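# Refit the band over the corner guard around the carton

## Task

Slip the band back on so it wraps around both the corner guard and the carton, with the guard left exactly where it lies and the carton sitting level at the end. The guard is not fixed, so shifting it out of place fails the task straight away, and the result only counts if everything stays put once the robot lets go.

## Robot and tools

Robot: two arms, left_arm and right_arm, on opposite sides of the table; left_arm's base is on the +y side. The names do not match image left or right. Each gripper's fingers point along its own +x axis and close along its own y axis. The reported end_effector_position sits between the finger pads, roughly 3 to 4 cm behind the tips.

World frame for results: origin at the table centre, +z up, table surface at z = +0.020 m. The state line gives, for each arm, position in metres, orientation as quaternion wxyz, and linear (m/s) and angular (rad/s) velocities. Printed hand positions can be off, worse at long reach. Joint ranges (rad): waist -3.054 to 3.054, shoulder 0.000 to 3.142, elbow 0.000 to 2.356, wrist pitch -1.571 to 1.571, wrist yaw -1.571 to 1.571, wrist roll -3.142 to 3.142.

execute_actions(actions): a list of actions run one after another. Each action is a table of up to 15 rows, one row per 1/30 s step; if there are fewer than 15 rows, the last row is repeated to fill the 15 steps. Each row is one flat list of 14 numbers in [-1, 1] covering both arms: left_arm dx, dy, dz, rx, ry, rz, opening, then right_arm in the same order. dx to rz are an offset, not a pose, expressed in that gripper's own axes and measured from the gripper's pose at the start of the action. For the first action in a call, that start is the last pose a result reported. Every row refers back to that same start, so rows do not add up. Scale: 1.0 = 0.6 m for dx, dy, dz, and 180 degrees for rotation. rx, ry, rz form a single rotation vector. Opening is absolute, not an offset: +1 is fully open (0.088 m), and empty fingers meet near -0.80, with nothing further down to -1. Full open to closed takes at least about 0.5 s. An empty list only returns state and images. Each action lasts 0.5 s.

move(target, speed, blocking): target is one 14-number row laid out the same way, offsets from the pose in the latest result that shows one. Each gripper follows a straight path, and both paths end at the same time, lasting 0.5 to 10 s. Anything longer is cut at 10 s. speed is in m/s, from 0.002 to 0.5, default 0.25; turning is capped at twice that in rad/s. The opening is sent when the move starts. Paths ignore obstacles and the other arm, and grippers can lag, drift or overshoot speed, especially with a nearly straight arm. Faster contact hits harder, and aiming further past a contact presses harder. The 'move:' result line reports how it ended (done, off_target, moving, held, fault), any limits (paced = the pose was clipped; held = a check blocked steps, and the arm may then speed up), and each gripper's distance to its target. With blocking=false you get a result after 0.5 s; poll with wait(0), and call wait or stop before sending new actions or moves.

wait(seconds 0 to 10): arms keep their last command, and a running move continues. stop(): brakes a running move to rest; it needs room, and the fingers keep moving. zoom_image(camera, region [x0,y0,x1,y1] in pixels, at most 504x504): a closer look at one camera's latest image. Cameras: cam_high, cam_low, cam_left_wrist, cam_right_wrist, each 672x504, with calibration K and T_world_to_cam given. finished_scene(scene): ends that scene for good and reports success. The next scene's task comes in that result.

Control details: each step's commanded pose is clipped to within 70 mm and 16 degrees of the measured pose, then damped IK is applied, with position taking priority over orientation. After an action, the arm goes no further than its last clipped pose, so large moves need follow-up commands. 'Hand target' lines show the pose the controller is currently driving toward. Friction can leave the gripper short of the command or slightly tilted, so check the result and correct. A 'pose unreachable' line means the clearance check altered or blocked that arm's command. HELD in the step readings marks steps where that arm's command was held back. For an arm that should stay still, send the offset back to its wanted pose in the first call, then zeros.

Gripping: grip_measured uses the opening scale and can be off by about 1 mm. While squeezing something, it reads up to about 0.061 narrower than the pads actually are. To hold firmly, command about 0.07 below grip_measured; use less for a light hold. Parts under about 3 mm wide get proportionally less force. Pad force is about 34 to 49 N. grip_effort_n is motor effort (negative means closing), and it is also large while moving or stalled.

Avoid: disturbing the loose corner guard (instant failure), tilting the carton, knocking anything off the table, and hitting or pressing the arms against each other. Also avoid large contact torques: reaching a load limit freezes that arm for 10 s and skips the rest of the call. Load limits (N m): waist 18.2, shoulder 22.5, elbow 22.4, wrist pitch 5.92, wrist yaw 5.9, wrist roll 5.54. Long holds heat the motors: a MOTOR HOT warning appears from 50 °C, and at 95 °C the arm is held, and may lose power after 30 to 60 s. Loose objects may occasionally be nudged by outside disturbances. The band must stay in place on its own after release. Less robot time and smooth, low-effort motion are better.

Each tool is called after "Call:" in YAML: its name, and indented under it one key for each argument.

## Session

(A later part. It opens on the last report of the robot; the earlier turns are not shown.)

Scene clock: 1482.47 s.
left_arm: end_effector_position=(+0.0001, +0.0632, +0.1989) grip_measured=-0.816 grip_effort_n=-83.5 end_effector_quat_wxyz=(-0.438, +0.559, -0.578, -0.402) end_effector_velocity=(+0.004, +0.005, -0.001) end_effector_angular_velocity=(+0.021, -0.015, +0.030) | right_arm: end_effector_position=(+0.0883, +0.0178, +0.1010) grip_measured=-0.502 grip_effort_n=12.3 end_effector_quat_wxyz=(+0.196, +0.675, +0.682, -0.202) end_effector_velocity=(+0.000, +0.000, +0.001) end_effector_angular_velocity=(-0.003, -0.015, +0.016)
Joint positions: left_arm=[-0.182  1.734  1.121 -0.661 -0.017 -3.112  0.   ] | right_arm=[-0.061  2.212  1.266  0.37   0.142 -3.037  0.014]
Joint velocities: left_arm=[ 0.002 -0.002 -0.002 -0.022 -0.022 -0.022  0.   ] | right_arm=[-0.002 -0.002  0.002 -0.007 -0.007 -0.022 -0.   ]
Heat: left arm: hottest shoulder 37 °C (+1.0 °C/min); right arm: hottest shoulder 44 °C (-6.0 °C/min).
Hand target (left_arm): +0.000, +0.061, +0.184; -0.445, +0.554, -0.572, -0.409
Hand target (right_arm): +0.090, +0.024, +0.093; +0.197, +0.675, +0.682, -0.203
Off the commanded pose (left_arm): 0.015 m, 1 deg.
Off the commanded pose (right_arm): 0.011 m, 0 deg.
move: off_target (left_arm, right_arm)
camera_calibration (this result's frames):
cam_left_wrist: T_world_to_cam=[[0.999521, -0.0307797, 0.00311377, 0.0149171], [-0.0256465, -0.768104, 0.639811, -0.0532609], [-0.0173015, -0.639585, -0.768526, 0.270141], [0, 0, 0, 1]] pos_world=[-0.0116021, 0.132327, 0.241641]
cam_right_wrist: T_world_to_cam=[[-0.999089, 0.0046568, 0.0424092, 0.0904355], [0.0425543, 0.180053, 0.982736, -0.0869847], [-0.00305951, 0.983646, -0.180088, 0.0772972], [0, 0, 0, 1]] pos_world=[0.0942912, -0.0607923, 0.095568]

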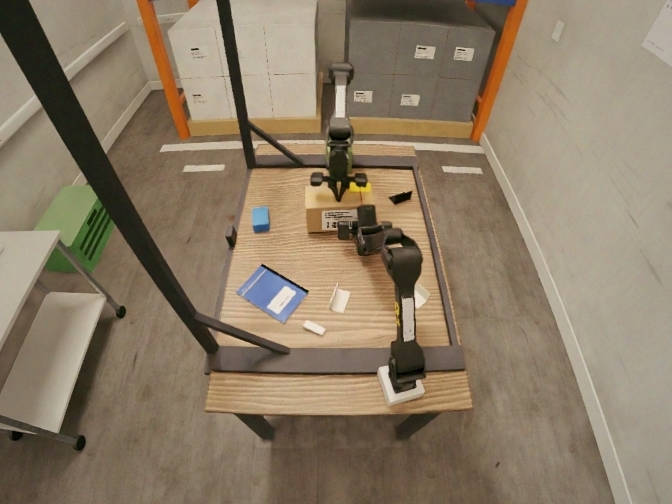

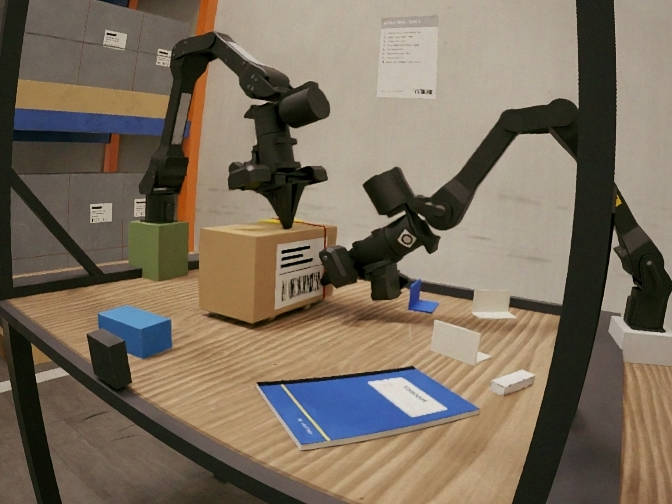

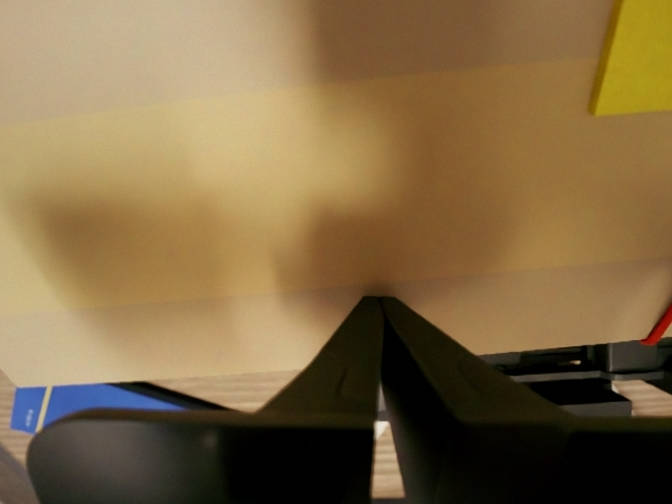

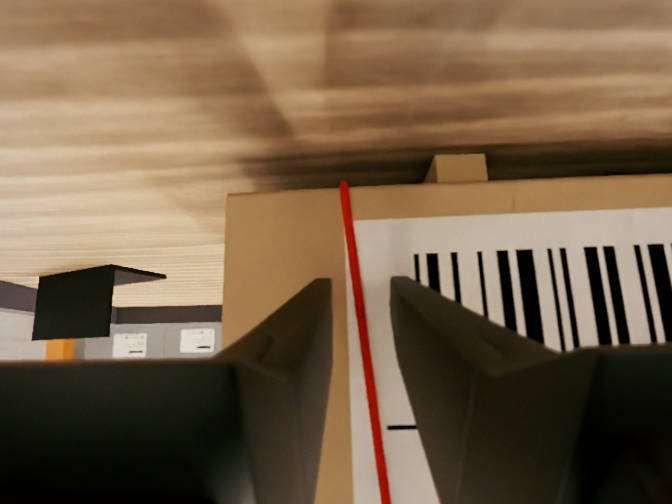

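Call:
move:
  target: [0.025,0,0.003,0,-0.008,0,-0.86,-0.0145,0.002,0.036,0,-0.03,0,-0.5]
  speed: 0.05

Scene clock: 1490.10 s.
left_arm: end_effector_position=(+0.0001, +0.0631, +0.1990) grip_measured=-0.816 grip_effort_n=-83.5 end_effector_quat_wxyz=(-0.438, +0.559, -0.578, -0.402) end_effector_velocity=(-0.002, +0.005, -0.001) end_effector_angular_velocity=(+0.022, +0.009, +0.002) | right_arm: end_effector_position=(+0.0905, +0.0020, +0.0824) grip_measured=-0.502 grip_effort_n=12.3 end_effector_quat_wxyz=(+0.231, +0.666, +0.670, -0.232) end_effector_velocity=(-0.002, +0.001, +0.006) end_effector_angular_velocity=(+0.005, +0.009, +0.019)
Joint positions: left_arm=[-0.182  1.734  1.121 -0.66  -0.017 -3.112  0.   ] | right_arm=[-0.061  2.205  1.245  0.285  0.137 -3.028  0.014]
Joint velocities: left_arm=[-0.002 -0.002 -0.002 -0.022  0.007 -0.007  0.   ] | right_arm=[-0.002 -0.012  0.002 -0.007 -0.022 -0.007 -0.   ]
Heat: left arm: hottest shoulder 36 °C (+0.0 °C/min); right arm: hottest shoulder 44 °C (-8.1 °C/min).
Hand target (left_arm): +0.000, +0.061, +0.184; -0.445, +0.554, -0.572, -0.409
Hand target (right_arm): +0.090, -0.001, +0.087; +0.228, +0.665, +0.672, -0.233
Off the commanded pose (left_arm): 0.015 m, 1 deg.
Off the commanded pose (right_arm): 0.006 m, 0 deg.
move: off_target (left_arm)
camera_calibration (this result's frames):
cam_left_wrist: T_world_to_cam=[[0.999521, -0.0307785, 0.00311494, 0.0149165], [-0.0256398, -0.76786, 0.640104, -0.0534114], [-0.0173096, -0.639878, -0.768282, 0.270079], [0, 0, 0, 1]] pos_world=[-0.0116038, 0.132264, 0.241639]
cam_right_wrist: T_world_to_cam=[[-0.999382, 0.0097146, 0.0337787, 0.0942518], [0.0351478, 0.273963, 0.961098, -0.0637334], [0.0000825638, 0.961691, -0.274135, 0.0970588], [0, 0, 0, 1]] pos_world=[0.0964256, -0.0767956, 0.0846775]

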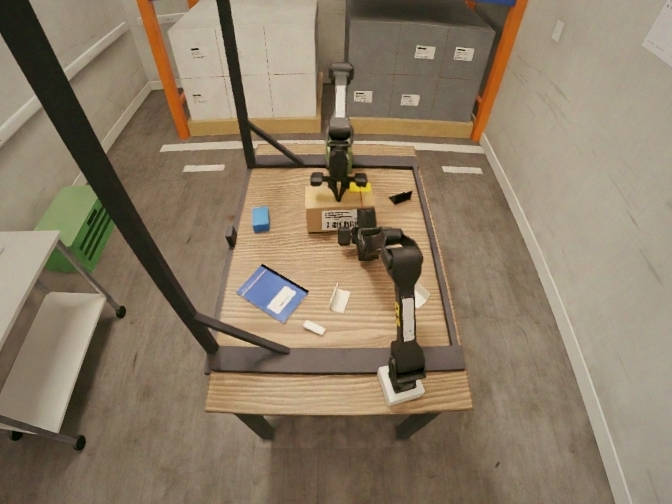

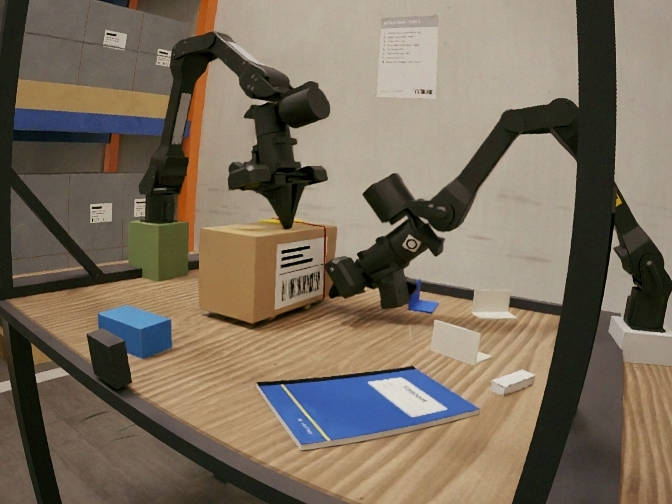

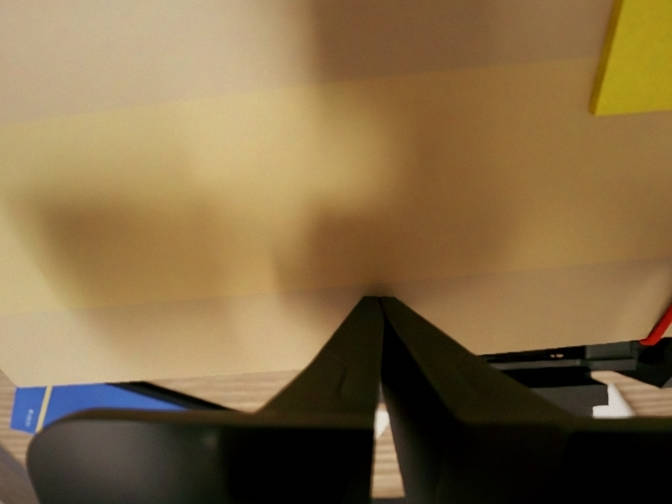

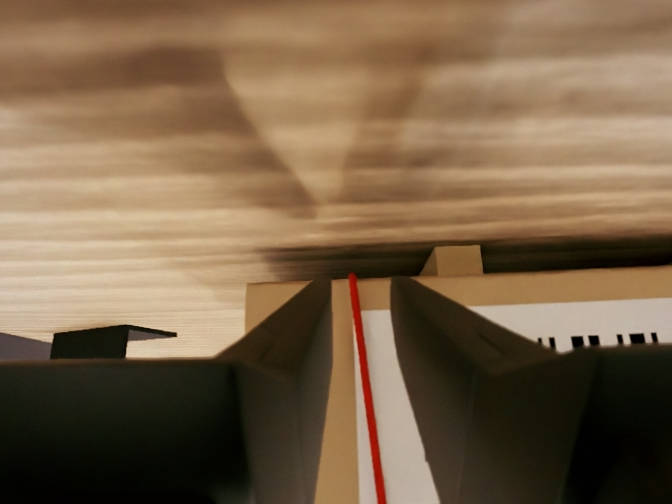

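Call:
move:
  target: [0.025,0,0.003,0,-0.008,0,-0.86,0.0355,0,-0.0196,0,0,0,-0.5]
  speed: 0.035

Scene clock: 1496.80 s.
left_arm: end_effector_position=(+0.0001, +0.0630, +0.1989) grip_measured=-0.816 grip_effort_n=-83.5 end_effector_quat_wxyz=(-0.438, +0.559, -0.578, -0.402) end_effector_velocity=(+0.000, +0.007, -0.003) end_effector_angular_velocity=(+0.026, -0.001, +0.021) | right_arm: end_effector_position=(+0.0890, +0.0198, +0.0871) grip_measured=-0.502 grip_effort_n=11.9 end_effector_quat_wxyz=(+0.229, +0.667, +0.671, -0.231) end_effector_velocity=(-0.002, -0.002, -0.002) end_effector_angular_velocity=(-0.018, -0.004, +0.013)
Joint positions: left_arm=[-0.182  1.734  1.121 -0.66  -0.017 -3.112  0.   ] | right_arm=[-0.065  2.245  1.34   0.236  0.135 -3.031  0.014]
Joint velocities: left_arm=[-0.002 -0.002 -0.007 -0.022 -0.007 -0.022  0.   ] | right_arm=[ 0.002 -0.002  0.002 -0.022 -0.007 -0.007 -0.   ]
Heat: left arm: hottest shoulder 35 °C (-1.0 °C/min); right arm: hottest shoulder 47 °C (-6.0 °C/min).
Hand target (left_arm): +0.000, +0.061, +0.184; -0.445, +0.554, -0.572, -0.409
Hand target (right_arm): +0.090, +0.025, +0.079; +0.231, +0.666, +0.670, -0.232
Off the commanded pose (left_arm): 0.015 m, 1 deg.
Off the commanded pose (right_arm): 0.011 m, 0 deg.
move: off_target (left_arm, right_arm)
camera_calibration (this result's frames):
cam_left_wrist: T_world_to_cam=[[0.999521, -0.0307785, 0.00311494, 0.0149166], [-0.0256398, -0.76786, 0.640104, -0.053393], [-0.0173096, -0.639878, -0.768282, 0.269956], [0, 0, 0, 1]] pos_world=[-0.0116056, 0.1322, 0.241533]
cam_right_wrist: T_world_to_cam=[[-0.999362, 0.0101811, 0.0342427, 0.0923847], [0.0357199, 0.269844, 0.962241, -0.0730826], [0.000556493, 0.96285, -0.270035, 0.0807815], [0, 0, 0, 1]] pos_world=[0.0948913, -0.0590002, 0.0889735]

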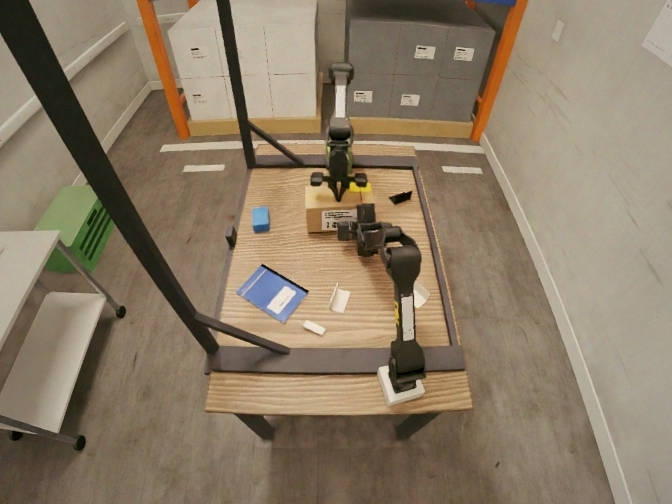

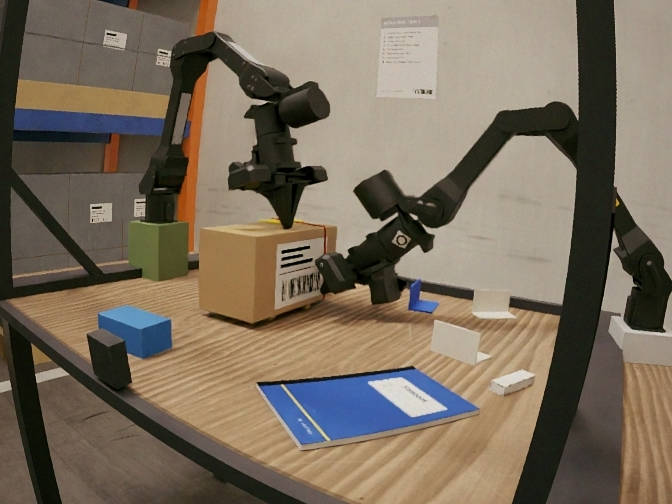

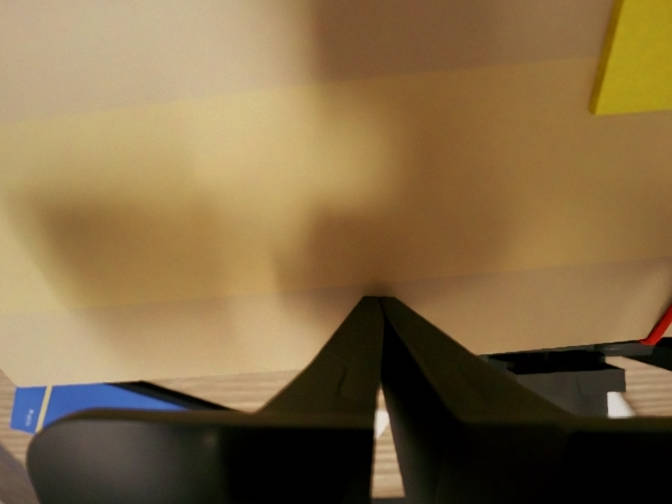

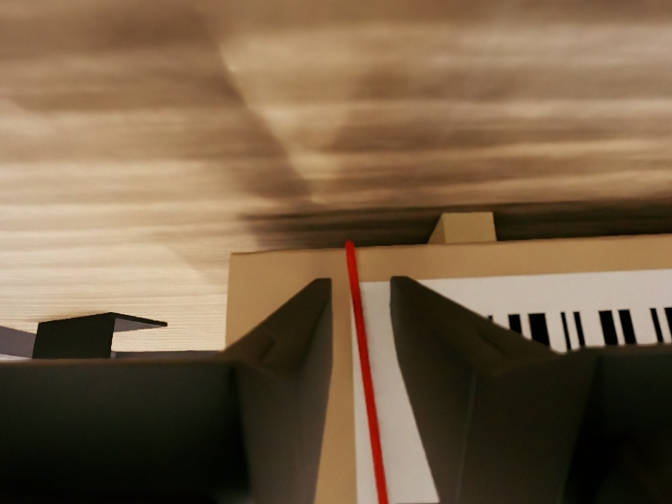

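Call:
move:
  target: [0.025,0,0.003,0,-0.008,0,-0.86,0.006,0,-0.005,0,0,0,-0.95]
  speed: 0.01

Scene clock: 1502.73 s.
left_arm: end_effector_position=(+0.0001, +0.0630, +0.1989) grip_measured=-0.816 grip_effort_n=-83.5 end_effector_quat_wxyz=(-0.438, +0.559, -0.578, -0.402) end_effector_velocity=(+0.000, +0.002, -0.002) end_effector_angular_velocity=(+0.012, -0.005, +0.007) | right_arm: end_effector_position=(+0.0873, +0.0190, +0.0862) grip_measured=-0.806 grip_effort_n=-83.5 end_effector_quat_wxyz=(+0.233, +0.665, +0.670, -0.233) end_effector_velocity=(-0.002, +0.000, +0.001) end_effector_angular_velocity=(+0.005, +0.009, +0.019)
Joint positions: left_arm=[-0.182  1.734  1.121 -0.66  -0.017 -3.112  0.   ] | right_arm=[-0.061  2.246  1.344  0.222  0.135 -3.031  0.   ]
Joint velocities: left_arm=[-0.002  0.002 -0.002 -0.007 -0.007 -0.007  0.   ] | right_arm=[-0.002 -0.002 -0.002  0.007 -0.022 -0.007  0.   ]
Heat: left arm: hottest shoulder 35 °C (-1.0 °C/min); right arm: hottest shoulder 47 °C (-5.0 °C/min).
Hand target (left_arm): +0.000, +0.061, +0.184; -0.445, +0.554, -0.572, -0.409
Hand target (right_arm): +0.089, +0.024, +0.087; +0.229, +0.667, +0.671, -0.231
Off the commanded pose (left_arm): 0.015 m, 1 deg.
Off the commanded pose (right_arm): 0.006 m, 1 deg.
move: off_target (left_arm)
camera_calibration (this result's frames):
cam_left_wrist: T_world_to_cam=[[0.999521, -0.0307785, 0.00311494, 0.0149166], [-0.0256398, -0.76786, 0.640104, -0.053393], [-0.0173096, -0.639878, -0.768282, 0.269956], [0, 0, 0, 1]] pos_world=[-0.0116056, 0.1322, 0.241533]
cam_right_wrist: T_world_to_cam=[[-0.999454, 0.00735801, 0.0322165, 0.0909364], [0.03299, 0.278926, 0.959746, -0.0717112], [-0.00192422, 0.960284, -0.279017, 0.0823849], [0, 0, 0, 1]] pos_world=[0.093411, -0.0597799, 0.0888816]

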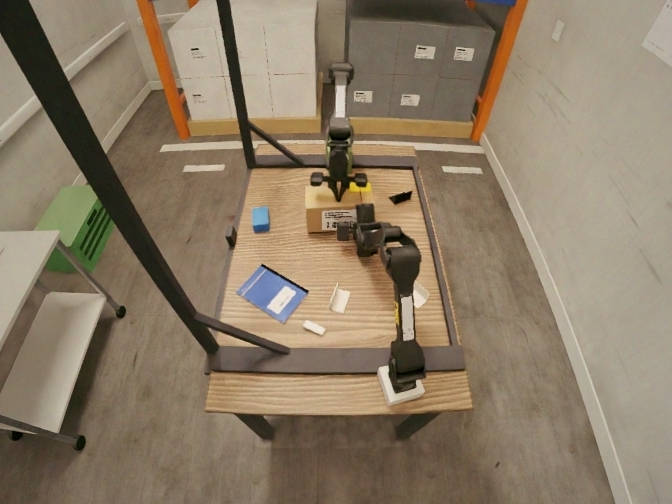

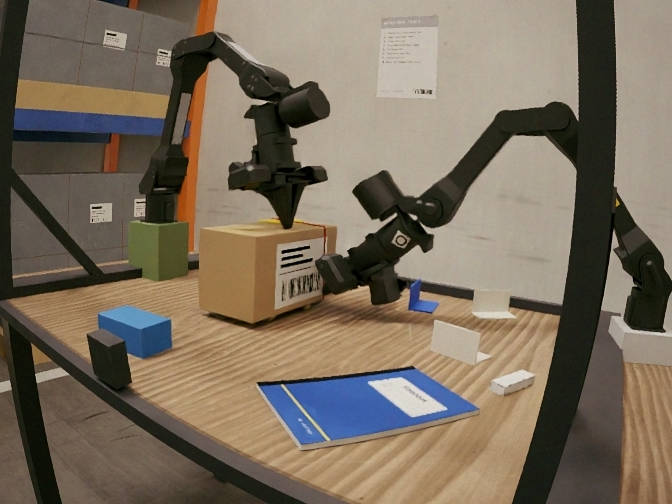

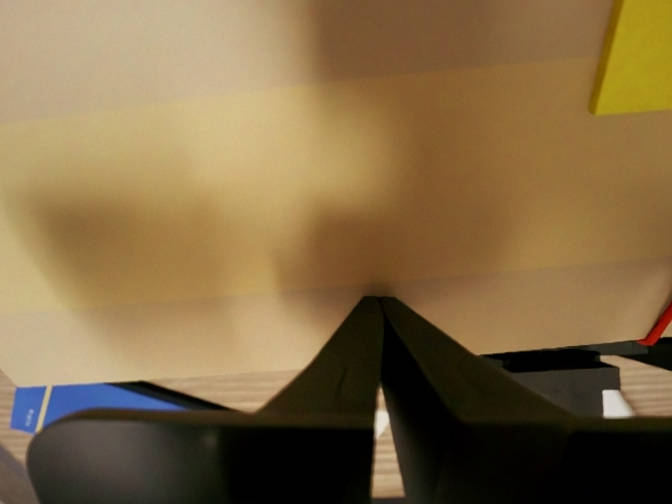

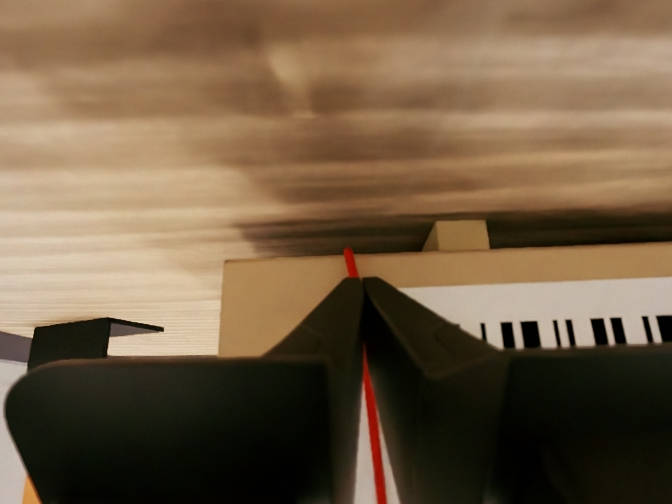

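Call:
move:
  target: [0.025,0,0.003,0,-0.008,0,-0.86,-0.003,-0.022,0.002,0,0,0,-0.95]
  speed: 0.01

Scene clock: 1508.13 s.
left_arm: end_effector_position=(+0.0001, +0.0630, +0.1989) grip_measured=-0.816 grip_effort_n=-83.5 end_effector_quat_wxyz=(-0.438, +0.559, -0.578, -0.402) end_effector_velocity=(-0.001, +0.004, -0.002) end_effector_angular_velocity=(+0.012, -0.005, +0.002) | right_arm: end_effector_position=(+0.0755, +0.0165, +0.0860) grip_measured=-0.806 grip_effort_n=-83.5 end_effector_quat_wxyz=(+0.234, +0.664, +0.671, -0.233) end_effector_velocity=(+0.005, +0.001, +0.002) end_effector_angular_velocity=(+0.008, -0.009, -0.008)
Joint positions: left_arm=[-0.182  1.734  1.121 -0.66  -0.017 -3.112  0.   ] | right_arm=[-0.034  2.246  1.344  0.219  0.155 -3.015  0.   ]
Joint velocities: left_arm=[-0.007 -0.002 -0.007 -0.007 -0.007 -0.007  0.   ] | right_arm=[-0.007 -0.002 -0.002  0.007  0.007 -0.007  0.   ]
Heat: left arm: hottest shoulder 34 °C (-3.1 °C/min); right arm: hottest shoulder 48 °C (-2.0 °C/min).
Hand target (left_arm): +0.000, +0.061, +0.184; -0.445, +0.554, -0.572, -0.409
Hand target (right_arm): +0.074, +0.017, +0.086; +0.233, +0.665, +0.670, -0.233
Off the commanded pose (left_arm): 0.015 m, 1 deg.
Off the commanded pose (right_arm): 0.001 m, 0 deg.
move: off_target (left_arm)
camera_calibration (this result's frames):
cam_left_wrist: T_world_to_cam=[[0.999521, -0.0307774, 0.00311611, 0.014916], [-0.025633, -0.767616, 0.640397, -0.0535434], [-0.0173178, -0.640171, -0.768038, 0.269894], [0, 0, 0, 1]] pos_world=[-0.0116074, 0.132136, 0.241531]
cam_right_wrist: T_world_to_cam=[[-0.999479, 0.00515727, 0.0318481, 0.0792341], [0.0320191, 0.279706, 0.959552, -0.0703097], [-0.00395945, 0.960072, -0.279726, 0.0849107], [0, 0, 0, 1]] pos_world=[0.0817803, -0.062263, 0.088694]

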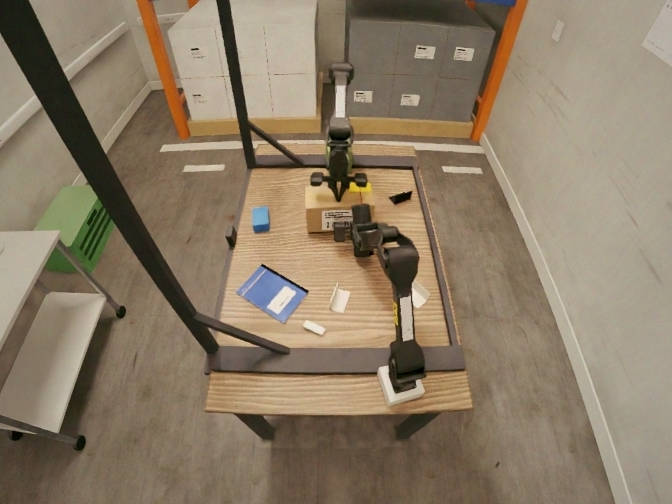

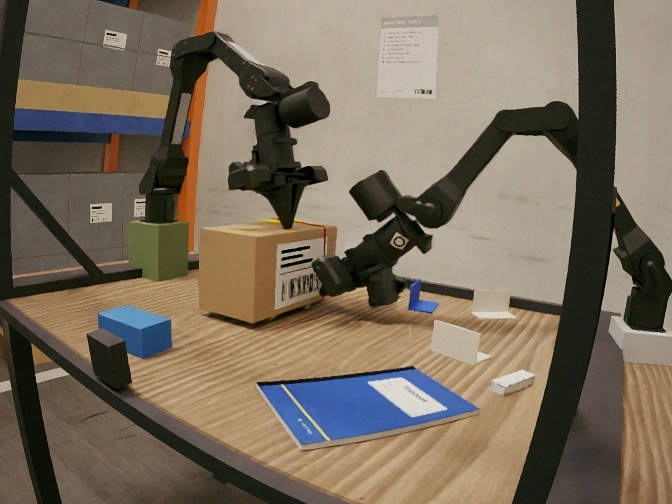

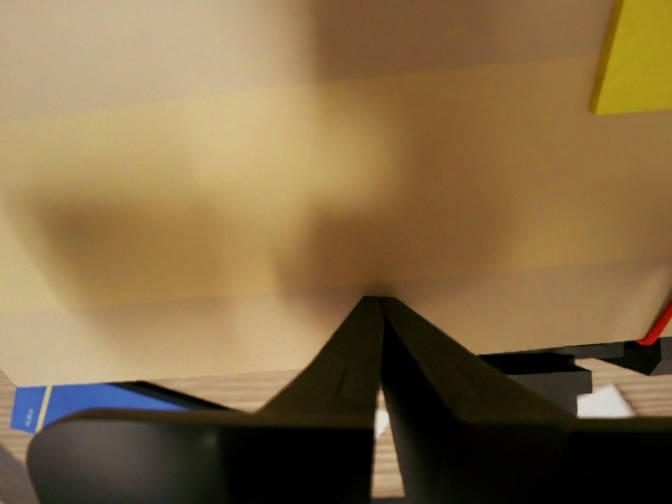

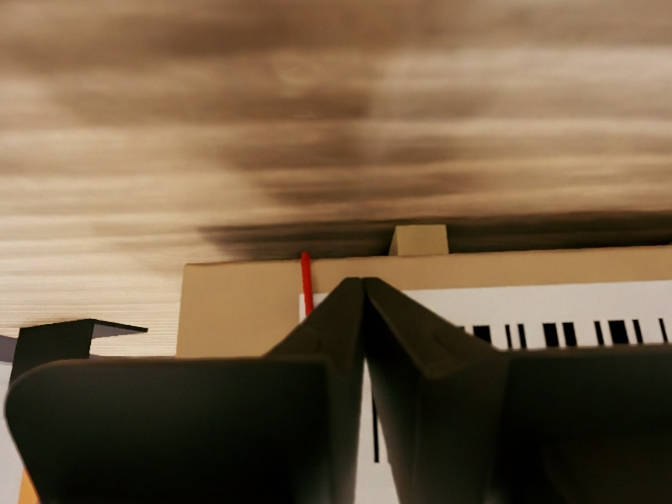

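Call:
move:
  target: [0.025,0,0.003,0,-0.008,0,-0.86,-0.015,0,0.026,0,0,0,-0.95]
  speed: 0.05

Call:
move:
  target: [0.025,0,0.003,0,-0.008,0,-0.86,0,0.027,0,-0.0275,0,-0.035,-0.5]
  speed: 0.04

Scene clock: 1516.80 s.
left_arm: end_effector_position=(+0.0001, +0.0630, +0.1989) grip_measured=-0.816 grip_effort_n=-83.5 end_effector_quat_wxyz=(-0.438, +0.559, -0.578, -0.402) end_effector_velocity=(+0.000, -0.002, -0.002) end_effector_angular_velocity=(-0.012, -0.005, +0.007) | right_arm: end_effector_position=(+0.0765, +0.0022, +0.0740) grip_measured=-0.806 grip_effort_n=-83.5 end_effector_quat_wxyz=(+0.238, +0.663, +0.671, -0.234) end_effector_velocity=(+0.006, -0.002, -0.002) end_effector_angular_velocity=(-0.011, -0.024, +0.001)
Joint positions: left_arm=[-0.182  1.734  1.121 -0.66  -0.017 -3.112  0.   ] | right_arm=[-0.03   2.233  1.267  0.276  0.156 -3.014  0.   ]
Joint velocities: left_arm=[-0.002  0.002 -0.007  0.022 -0.007 -0.007  0.   ] | right_arm=[-0.007 -0.002 -0.007 -0.007  0.007 -0.022  0.   ]
Heat: left arm: hottest wrist pitch 35 °C (-3.0 °C/min); right arm: hottest shoulder 50 °C (+3.0 °C/min). Fold the right arm in close to its base before you think long.
Hand target (left_arm): +0.000, +0.061, +0.184; -0.445, +0.554, -0.572, -0.409
Hand target (right_arm): +0.076, -0.000, +0.080; +0.234, +0.664, +0.671, -0.233
Off the commanded pose (left_arm): 0.015 m, 1 deg.
Off the commanded pose (right_arm): 0.006 m, 0 deg.
MOTOR HOT: a motor of the right arm reached 50 °C. Now the hottest motor of the right arm, joint 2 (shoulder), reports 50 °C. The temperature limit of the motors' drives, at which the controller stops that arm, is 95 °C. To cool a motor, set the load down, stop pushing, or move to a pose that needs little force.
move: off_target (left_arm)
camera_calibration (this result's frames):
cam_left_wrist: T_world_to_cam=[[0.999521, -0.0307774, 0.00311611, 0.014916], [-0.025633, -0.767616, 0.640397, -0.0535434], [-0.0173178, -0.640171, -0.768038, 0.269894], [0, 0, 0, 1]] pos_world=[-0.0116074, 0.132136, 0.241531]
cam_right_wrist: T_world_to_cam=[[-0.999555, 0.00286687, 0.0297063, 0.0808238], [0.0292763, 0.287461, 0.957345, -0.0544915], [-0.00579482, 0.957788, -0.287417, 0.0960321], [0, 0, 0, 1]] pos_world=[0.0829396, -0.076546, 0.0773675]

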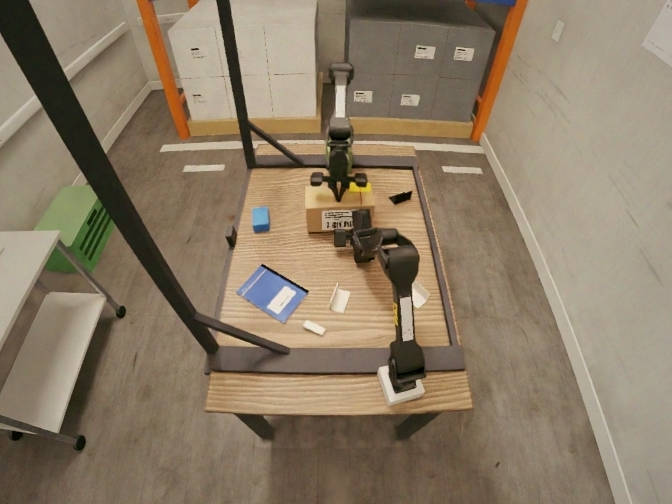

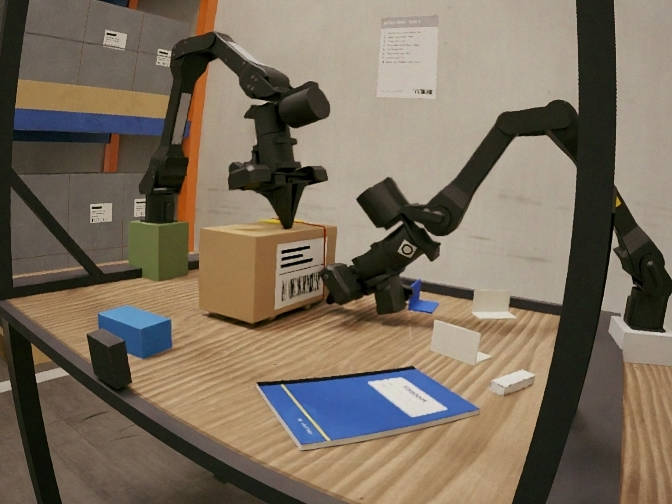

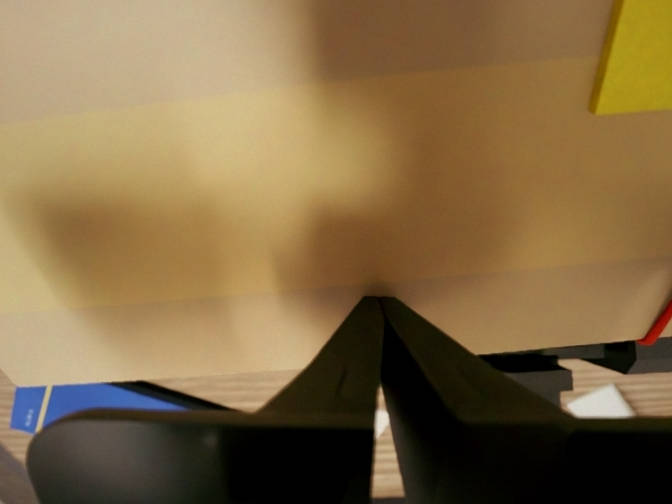

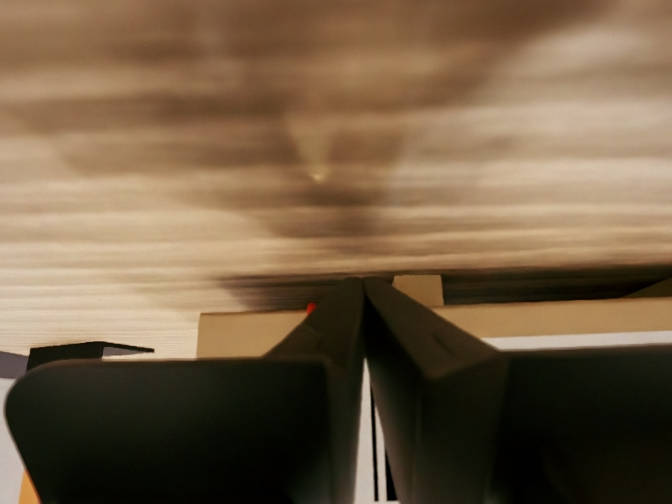

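Scene clock: 1518.77 s.
left_arm: end_effector_position=(+0.0001, +0.0630, +0.1989) grip_measured=-0.816 grip_effort_n=-83.5 end_effector_quat_wxyz=(-0.438, +0.559, -0.578, -0.402) end_effector_velocity=(+0.002, -0.001, -0.001) end_effector_angular_velocity=(-0.003, -0.014, +0.025) | right_arm: end_effector_position=(+0.0913, +0.0052, +0.0728) grip_measured=-0.503 grip_effort_n=18.4 end_effector_quat_wxyz=(+0.249, +0.618, +0.712, -0.223) end_effector_velocity=(-0.004, -0.002, -0.001) end_effector_angular_velocity=(-0.008, +0.007, +0.024)
Joint positions: left_arm=[-0.182  1.734  1.121 -0.66  -0.017 -3.112  0.   ] | right_arm=[-0.102  2.233  1.258  0.294 -0.003 -3.132  0.014]
Joint velocities: left_arm=[-0.002  0.002 -0.002  0.007 -0.022 -0.022  0.   ] | right_arm=[ 0.002 -0.002 -0.002 -0.007 -0.022 -0.007 -0.   ]
Heat: left arm: hottest shoulder 34 °C (-5.0 °C/min); right arm: hottest shoulder 51 °C (+5.0 °C/min). Fold the right arm in close to its base before you think long.
Hand target (left_arm): +0.000, +0.061, +0.184; -0.445, +0.554, -0.572, -0.409
Hand target (right_arm): +0.093, +0.003, +0.074; +0.249, +0.617, +0.713, -0.222
Off the commanded pose (left_arm): 0.015 m, 1 deg.
Off the commanded pose (right_arm): 0.003 m, 1 deg.
MOTOR HOT: still on. Now the hottest motor of the right arm, joint 2 (shoulder), reports 51 °C; a drive's own limit is 95 °C.
joint sent to its limit (right arm) — the command would take joint 6 (wrist roll) past its lower limit, so that joint was sent only as far as its limit.
move: off_target (left_arm)
camera_calibration (this result's frames):
cam_left_wrist: T_world_to_cam=[[0.999521, -0.0307774, 0.00311611, 0.014916], [-0.025633, -0.767616, 0.640397, -0.0535434], [-0.0173178, -0.640171, -0.768038, 0.269894], [0, 0, 0, 1]] pos_world=[-0.0116074, 0.132136, 0.241531]
cam_right_wrist: T_world_to_cam=[[-0.991744, -0.122003, 0.0394767, 0.0948965], [0.00233468, 0.290625, 0.956834, -0.0521801], [-0.12821, 0.949027, -0.287941, 0.10408], [0, 0, 0, 1]] pos_world=[0.107579, -0.0720326, 0.0761505]

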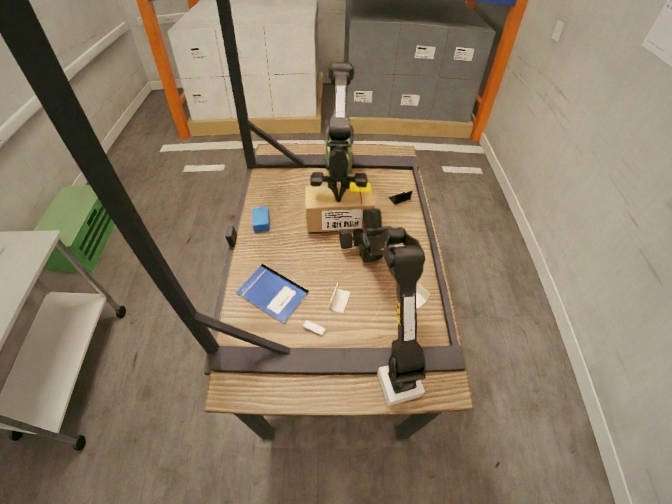

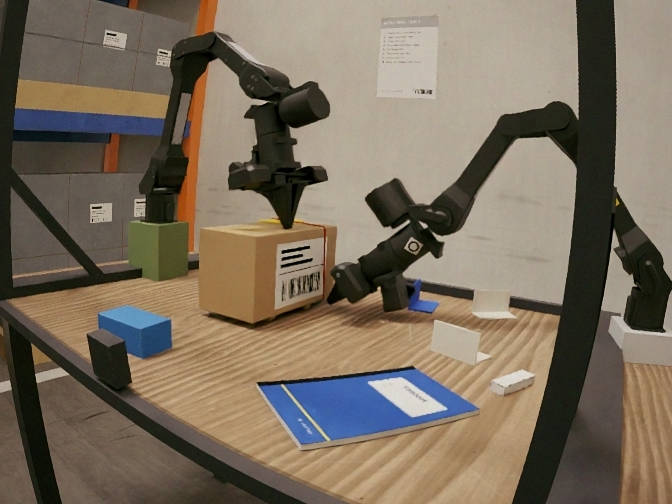

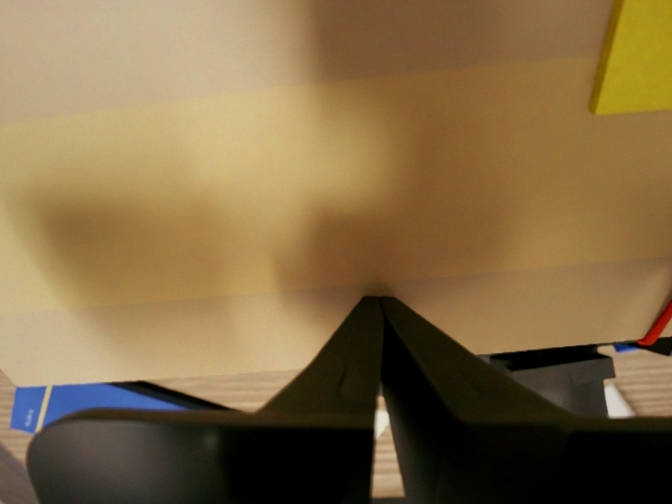

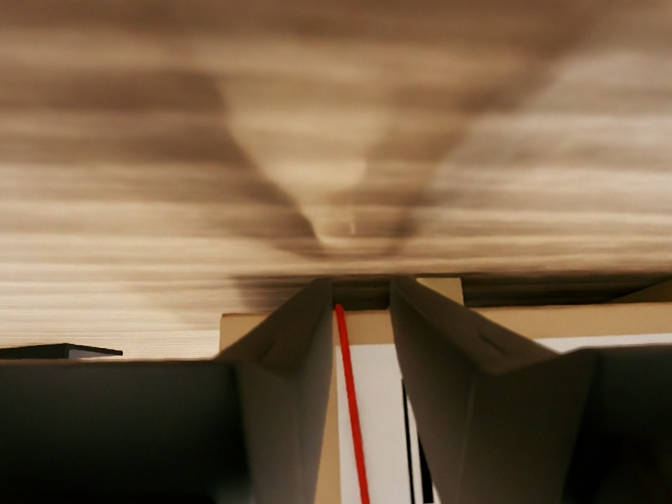

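Call:
execute_actions:
  actions: []

Scene clock: 1537.83 s.
left_arm: end_effector_position=(+0.0001, +0.0630, +0.1989) grip_measured=-0.816 grip_effort_n=-83.5 end_effector_quat_wxyz=(-0.438, +0.559, -0.578, -0.402) end_effector_velocity=(-0.000, -0.001, +0.001) end_effector_angular_velocity=(-0.007, +0.009, +0.007) | right_arm: end_effector_position=(+0.0911, +0.0052, +0.0728) grip_measured=-0.503 grip_effort_n=17.9 end_effector_quat_wxyz=(+0.249, +0.618, +0.712, -0.223) end_effector_velocity=(+0.003, -0.003, -0.003) end_effector_angular_velocity=(-0.020, -0.013, -0.004)
Joint positions: left_arm=[-0.182  1.734  1.121 -0.66  -0.017 -3.112  0.   ] | right_arm=[-0.102  2.233  1.258  0.294 -0.004 -3.132  0.014]
Joint velocities: left_arm=[ 0.002 -0.002 -0.002  0.007  0.007 -0.007  0.   ] | right_arm=[-0.002 -0.002 -0.002 -0.022  0.007 -0.007 -0.   ]
Heat: left arm: hottest wrist pitch 37 °C (+0.0 °C/min); right arm: hottest shoulder 55 °C (+11.2 °C/min). Fold the right arm in close to its base before you think long.
Hand target (left_arm): +0.000, +0.061, +0.184; -0.445, +0.554, -0.572, -0.409
Hand target (right_arm): +0.093, +0.003, +0.074; +0.249, +0.617, +0.713, -0.223
Off the commanded pose (left_arm): 0.015 m, 1 deg.
Off the commanded pose (right_arm): 0.003 m, 1 deg.
MOTOR HOT: still on. Now the hottest motor of the right arm, joint 2 (shoulder), reports 55 °C; a drive's own limit is 95 °C.
camera_calibration (this result's frames):
cam_left_wrist: T_world_to_cam=[[0.999521, -0.0307774, 0.00311611, 0.014916], [-0.025633, -0.767616, 0.640397, -0.0535434], [-0.0173178, -0.640171, -0.768038, 0.269894], [0, 0, 0, 1]] pos_world=[-0.0116074, 0.132136, 0.241531]
cam_right_wrist: T_world_to_cam=[[-0.991607, -0.122881, 0.0401965, 0.0946641], [0.00275876, 0.290724, 0.956803, -0.0522098], [-0.129259, 0.948883, -0.287945, 0.104179], [0, 0, 0, 1]] pos_world=[0.10748, -0.0720424, 0.0761471]

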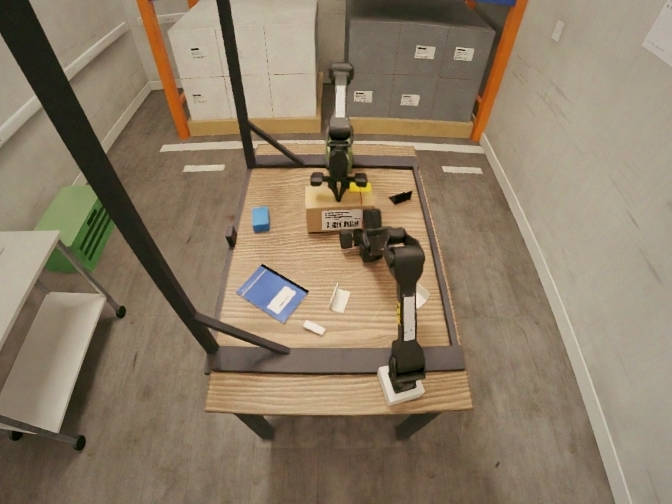

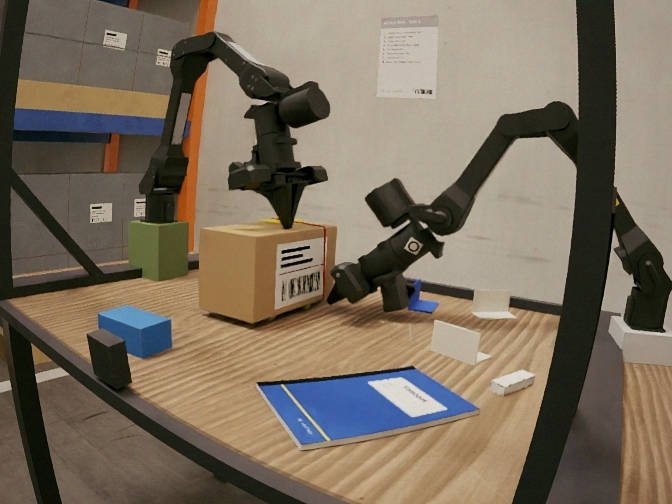

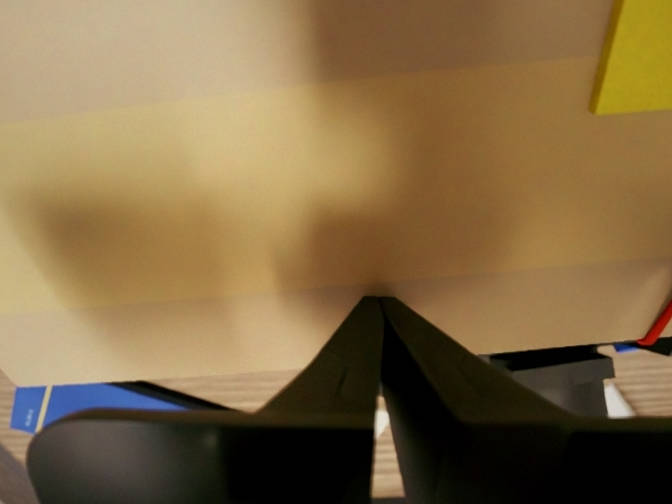

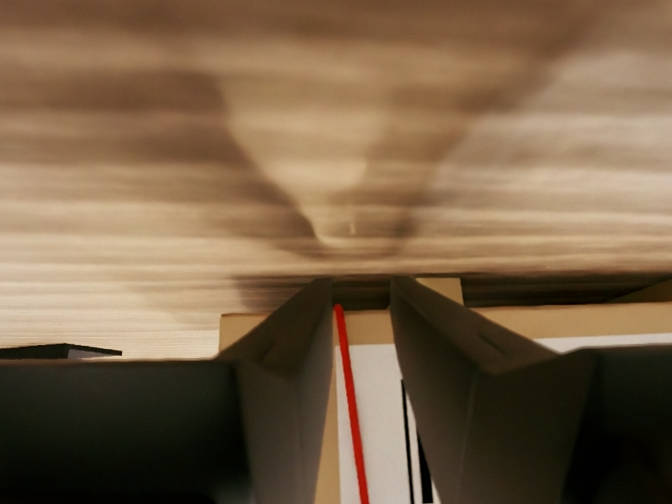

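Call:
move:
  target: [0.025,0,0.003,0,-0.008,0,-0.86,0.0268,0.0055,-0.0384,0,0,0,-0.5]
  speed: 0.04

Scene clock: 1545.23 s.
left_arm: end_effector_position=(+0.0001, +0.0630, +0.1989) grip_measured=-0.816 grip_effort_n=-83.5 end_effector_quat_wxyz=(-0.438, +0.559, -0.578, -0.402) end_effector_velocity=(+0.002, -0.001, +0.001) end_effector_angular_velocity=(-0.008, -0.019, +0.011) | right_arm: end_effector_position=(+0.0892, +0.0213, +0.0873) grip_measured=-0.503 grip_effort_n=18.4 end_effector_quat_wxyz=(+0.253, +0.616, +0.711, -0.226) end_effector_velocity=(+0.001, -0.002, +0.000) end_effector_angular_velocity=(-0.022, -0.004, +0.008)
Joint positions: left_arm=[-0.182  1.734  1.121 -0.66  -0.017 -3.112  0.   ] | right_arm=[-0.103  2.246  1.365  0.189 -0.005 -3.132  0.014]
Joint velocities: left_arm=[-0.002 -0.002 -0.002  0.007 -0.022 -0.007  0.   ] | right_arm=[-0.002 -0.007  0.007 -0.037 -0.007 -0.007 -0.   ]
Heat: left arm: hottest wrist pitch 37 °C (+1.0 °C/min); right arm: hottest shoulder 56 °C (+12.0 °C/min). Fold the right arm in close to its base before you think long.
Hand target (left_arm): +0.000, +0.061, +0.184; -0.445, +0.554, -0.572, -0.409
Hand target (right_arm): +0.091, +0.032, +0.080; +0.249, +0.618, +0.712, -0.223
Off the commanded pose (left_arm): 0.015 m, 1 deg.
Off the commanded pose (right_arm): 0.013 m, 1 deg.
MOTOR HOT: still on. Now the hottest motor of the right arm, joint 2 (shoulder), reports 56 °C; a drive's own limit is 95 °C.
joint sent to its limit (right arm) — the command would take joint 6 (wrist roll) past its lower limit, so that joint was sent only as far as its limit.
move: off_target (left_arm, right_arm)
camera_calibration (this result's frames):
cam_left_wrist: T_world_to_cam=[[0.999521, -0.0307774, 0.00311611, 0.014916], [-0.025633, -0.767616, 0.640397, -0.0535434], [-0.0173178, -0.640171, -0.768038, 0.269894], [0, 0, 0, 1]] pos_world=[-0.0116074, 0.132136, 0.241531]
cam_right_wrist: T_world_to_cam=[[-0.991717, -0.121975, 0.0402425, 0.0941478], [0.00164578, 0.301218, 0.953554, -0.0706066], [-0.128432, 0.945722, -0.298523, 0.0937353], [0, 0, 0, 1]] pos_world=[0.105523, -0.0558958, 0.0915205]

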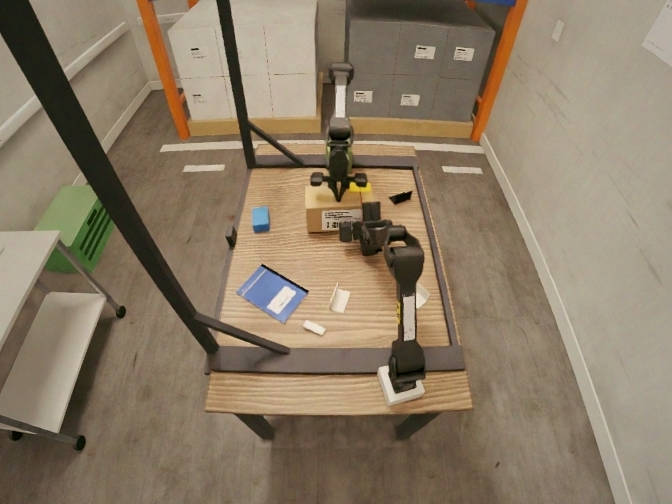

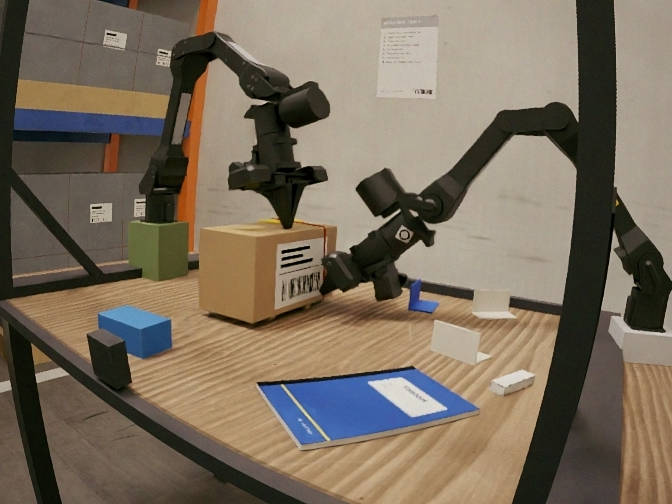

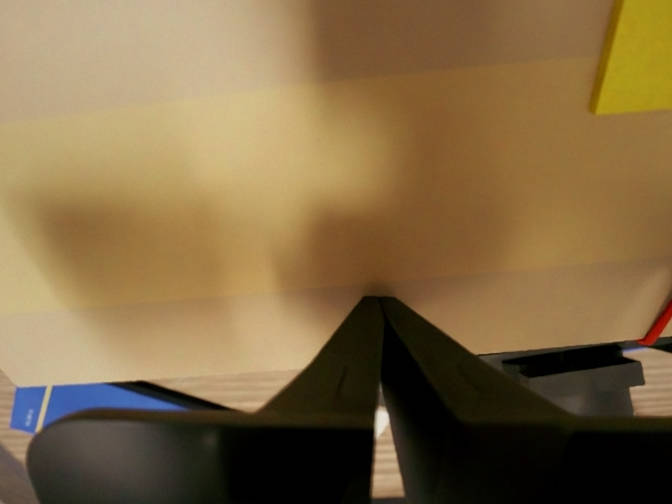

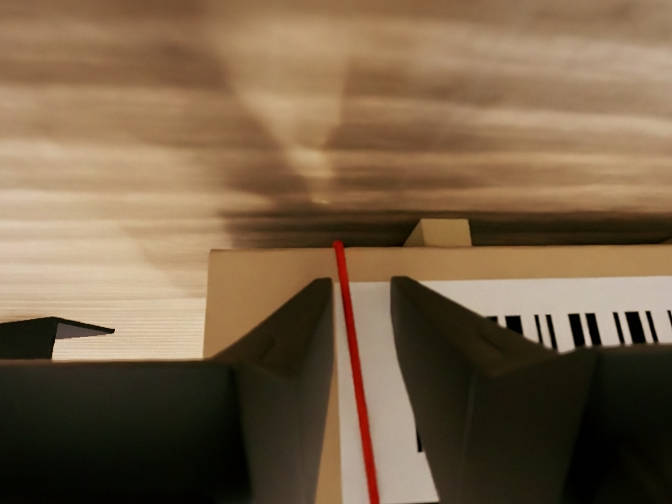

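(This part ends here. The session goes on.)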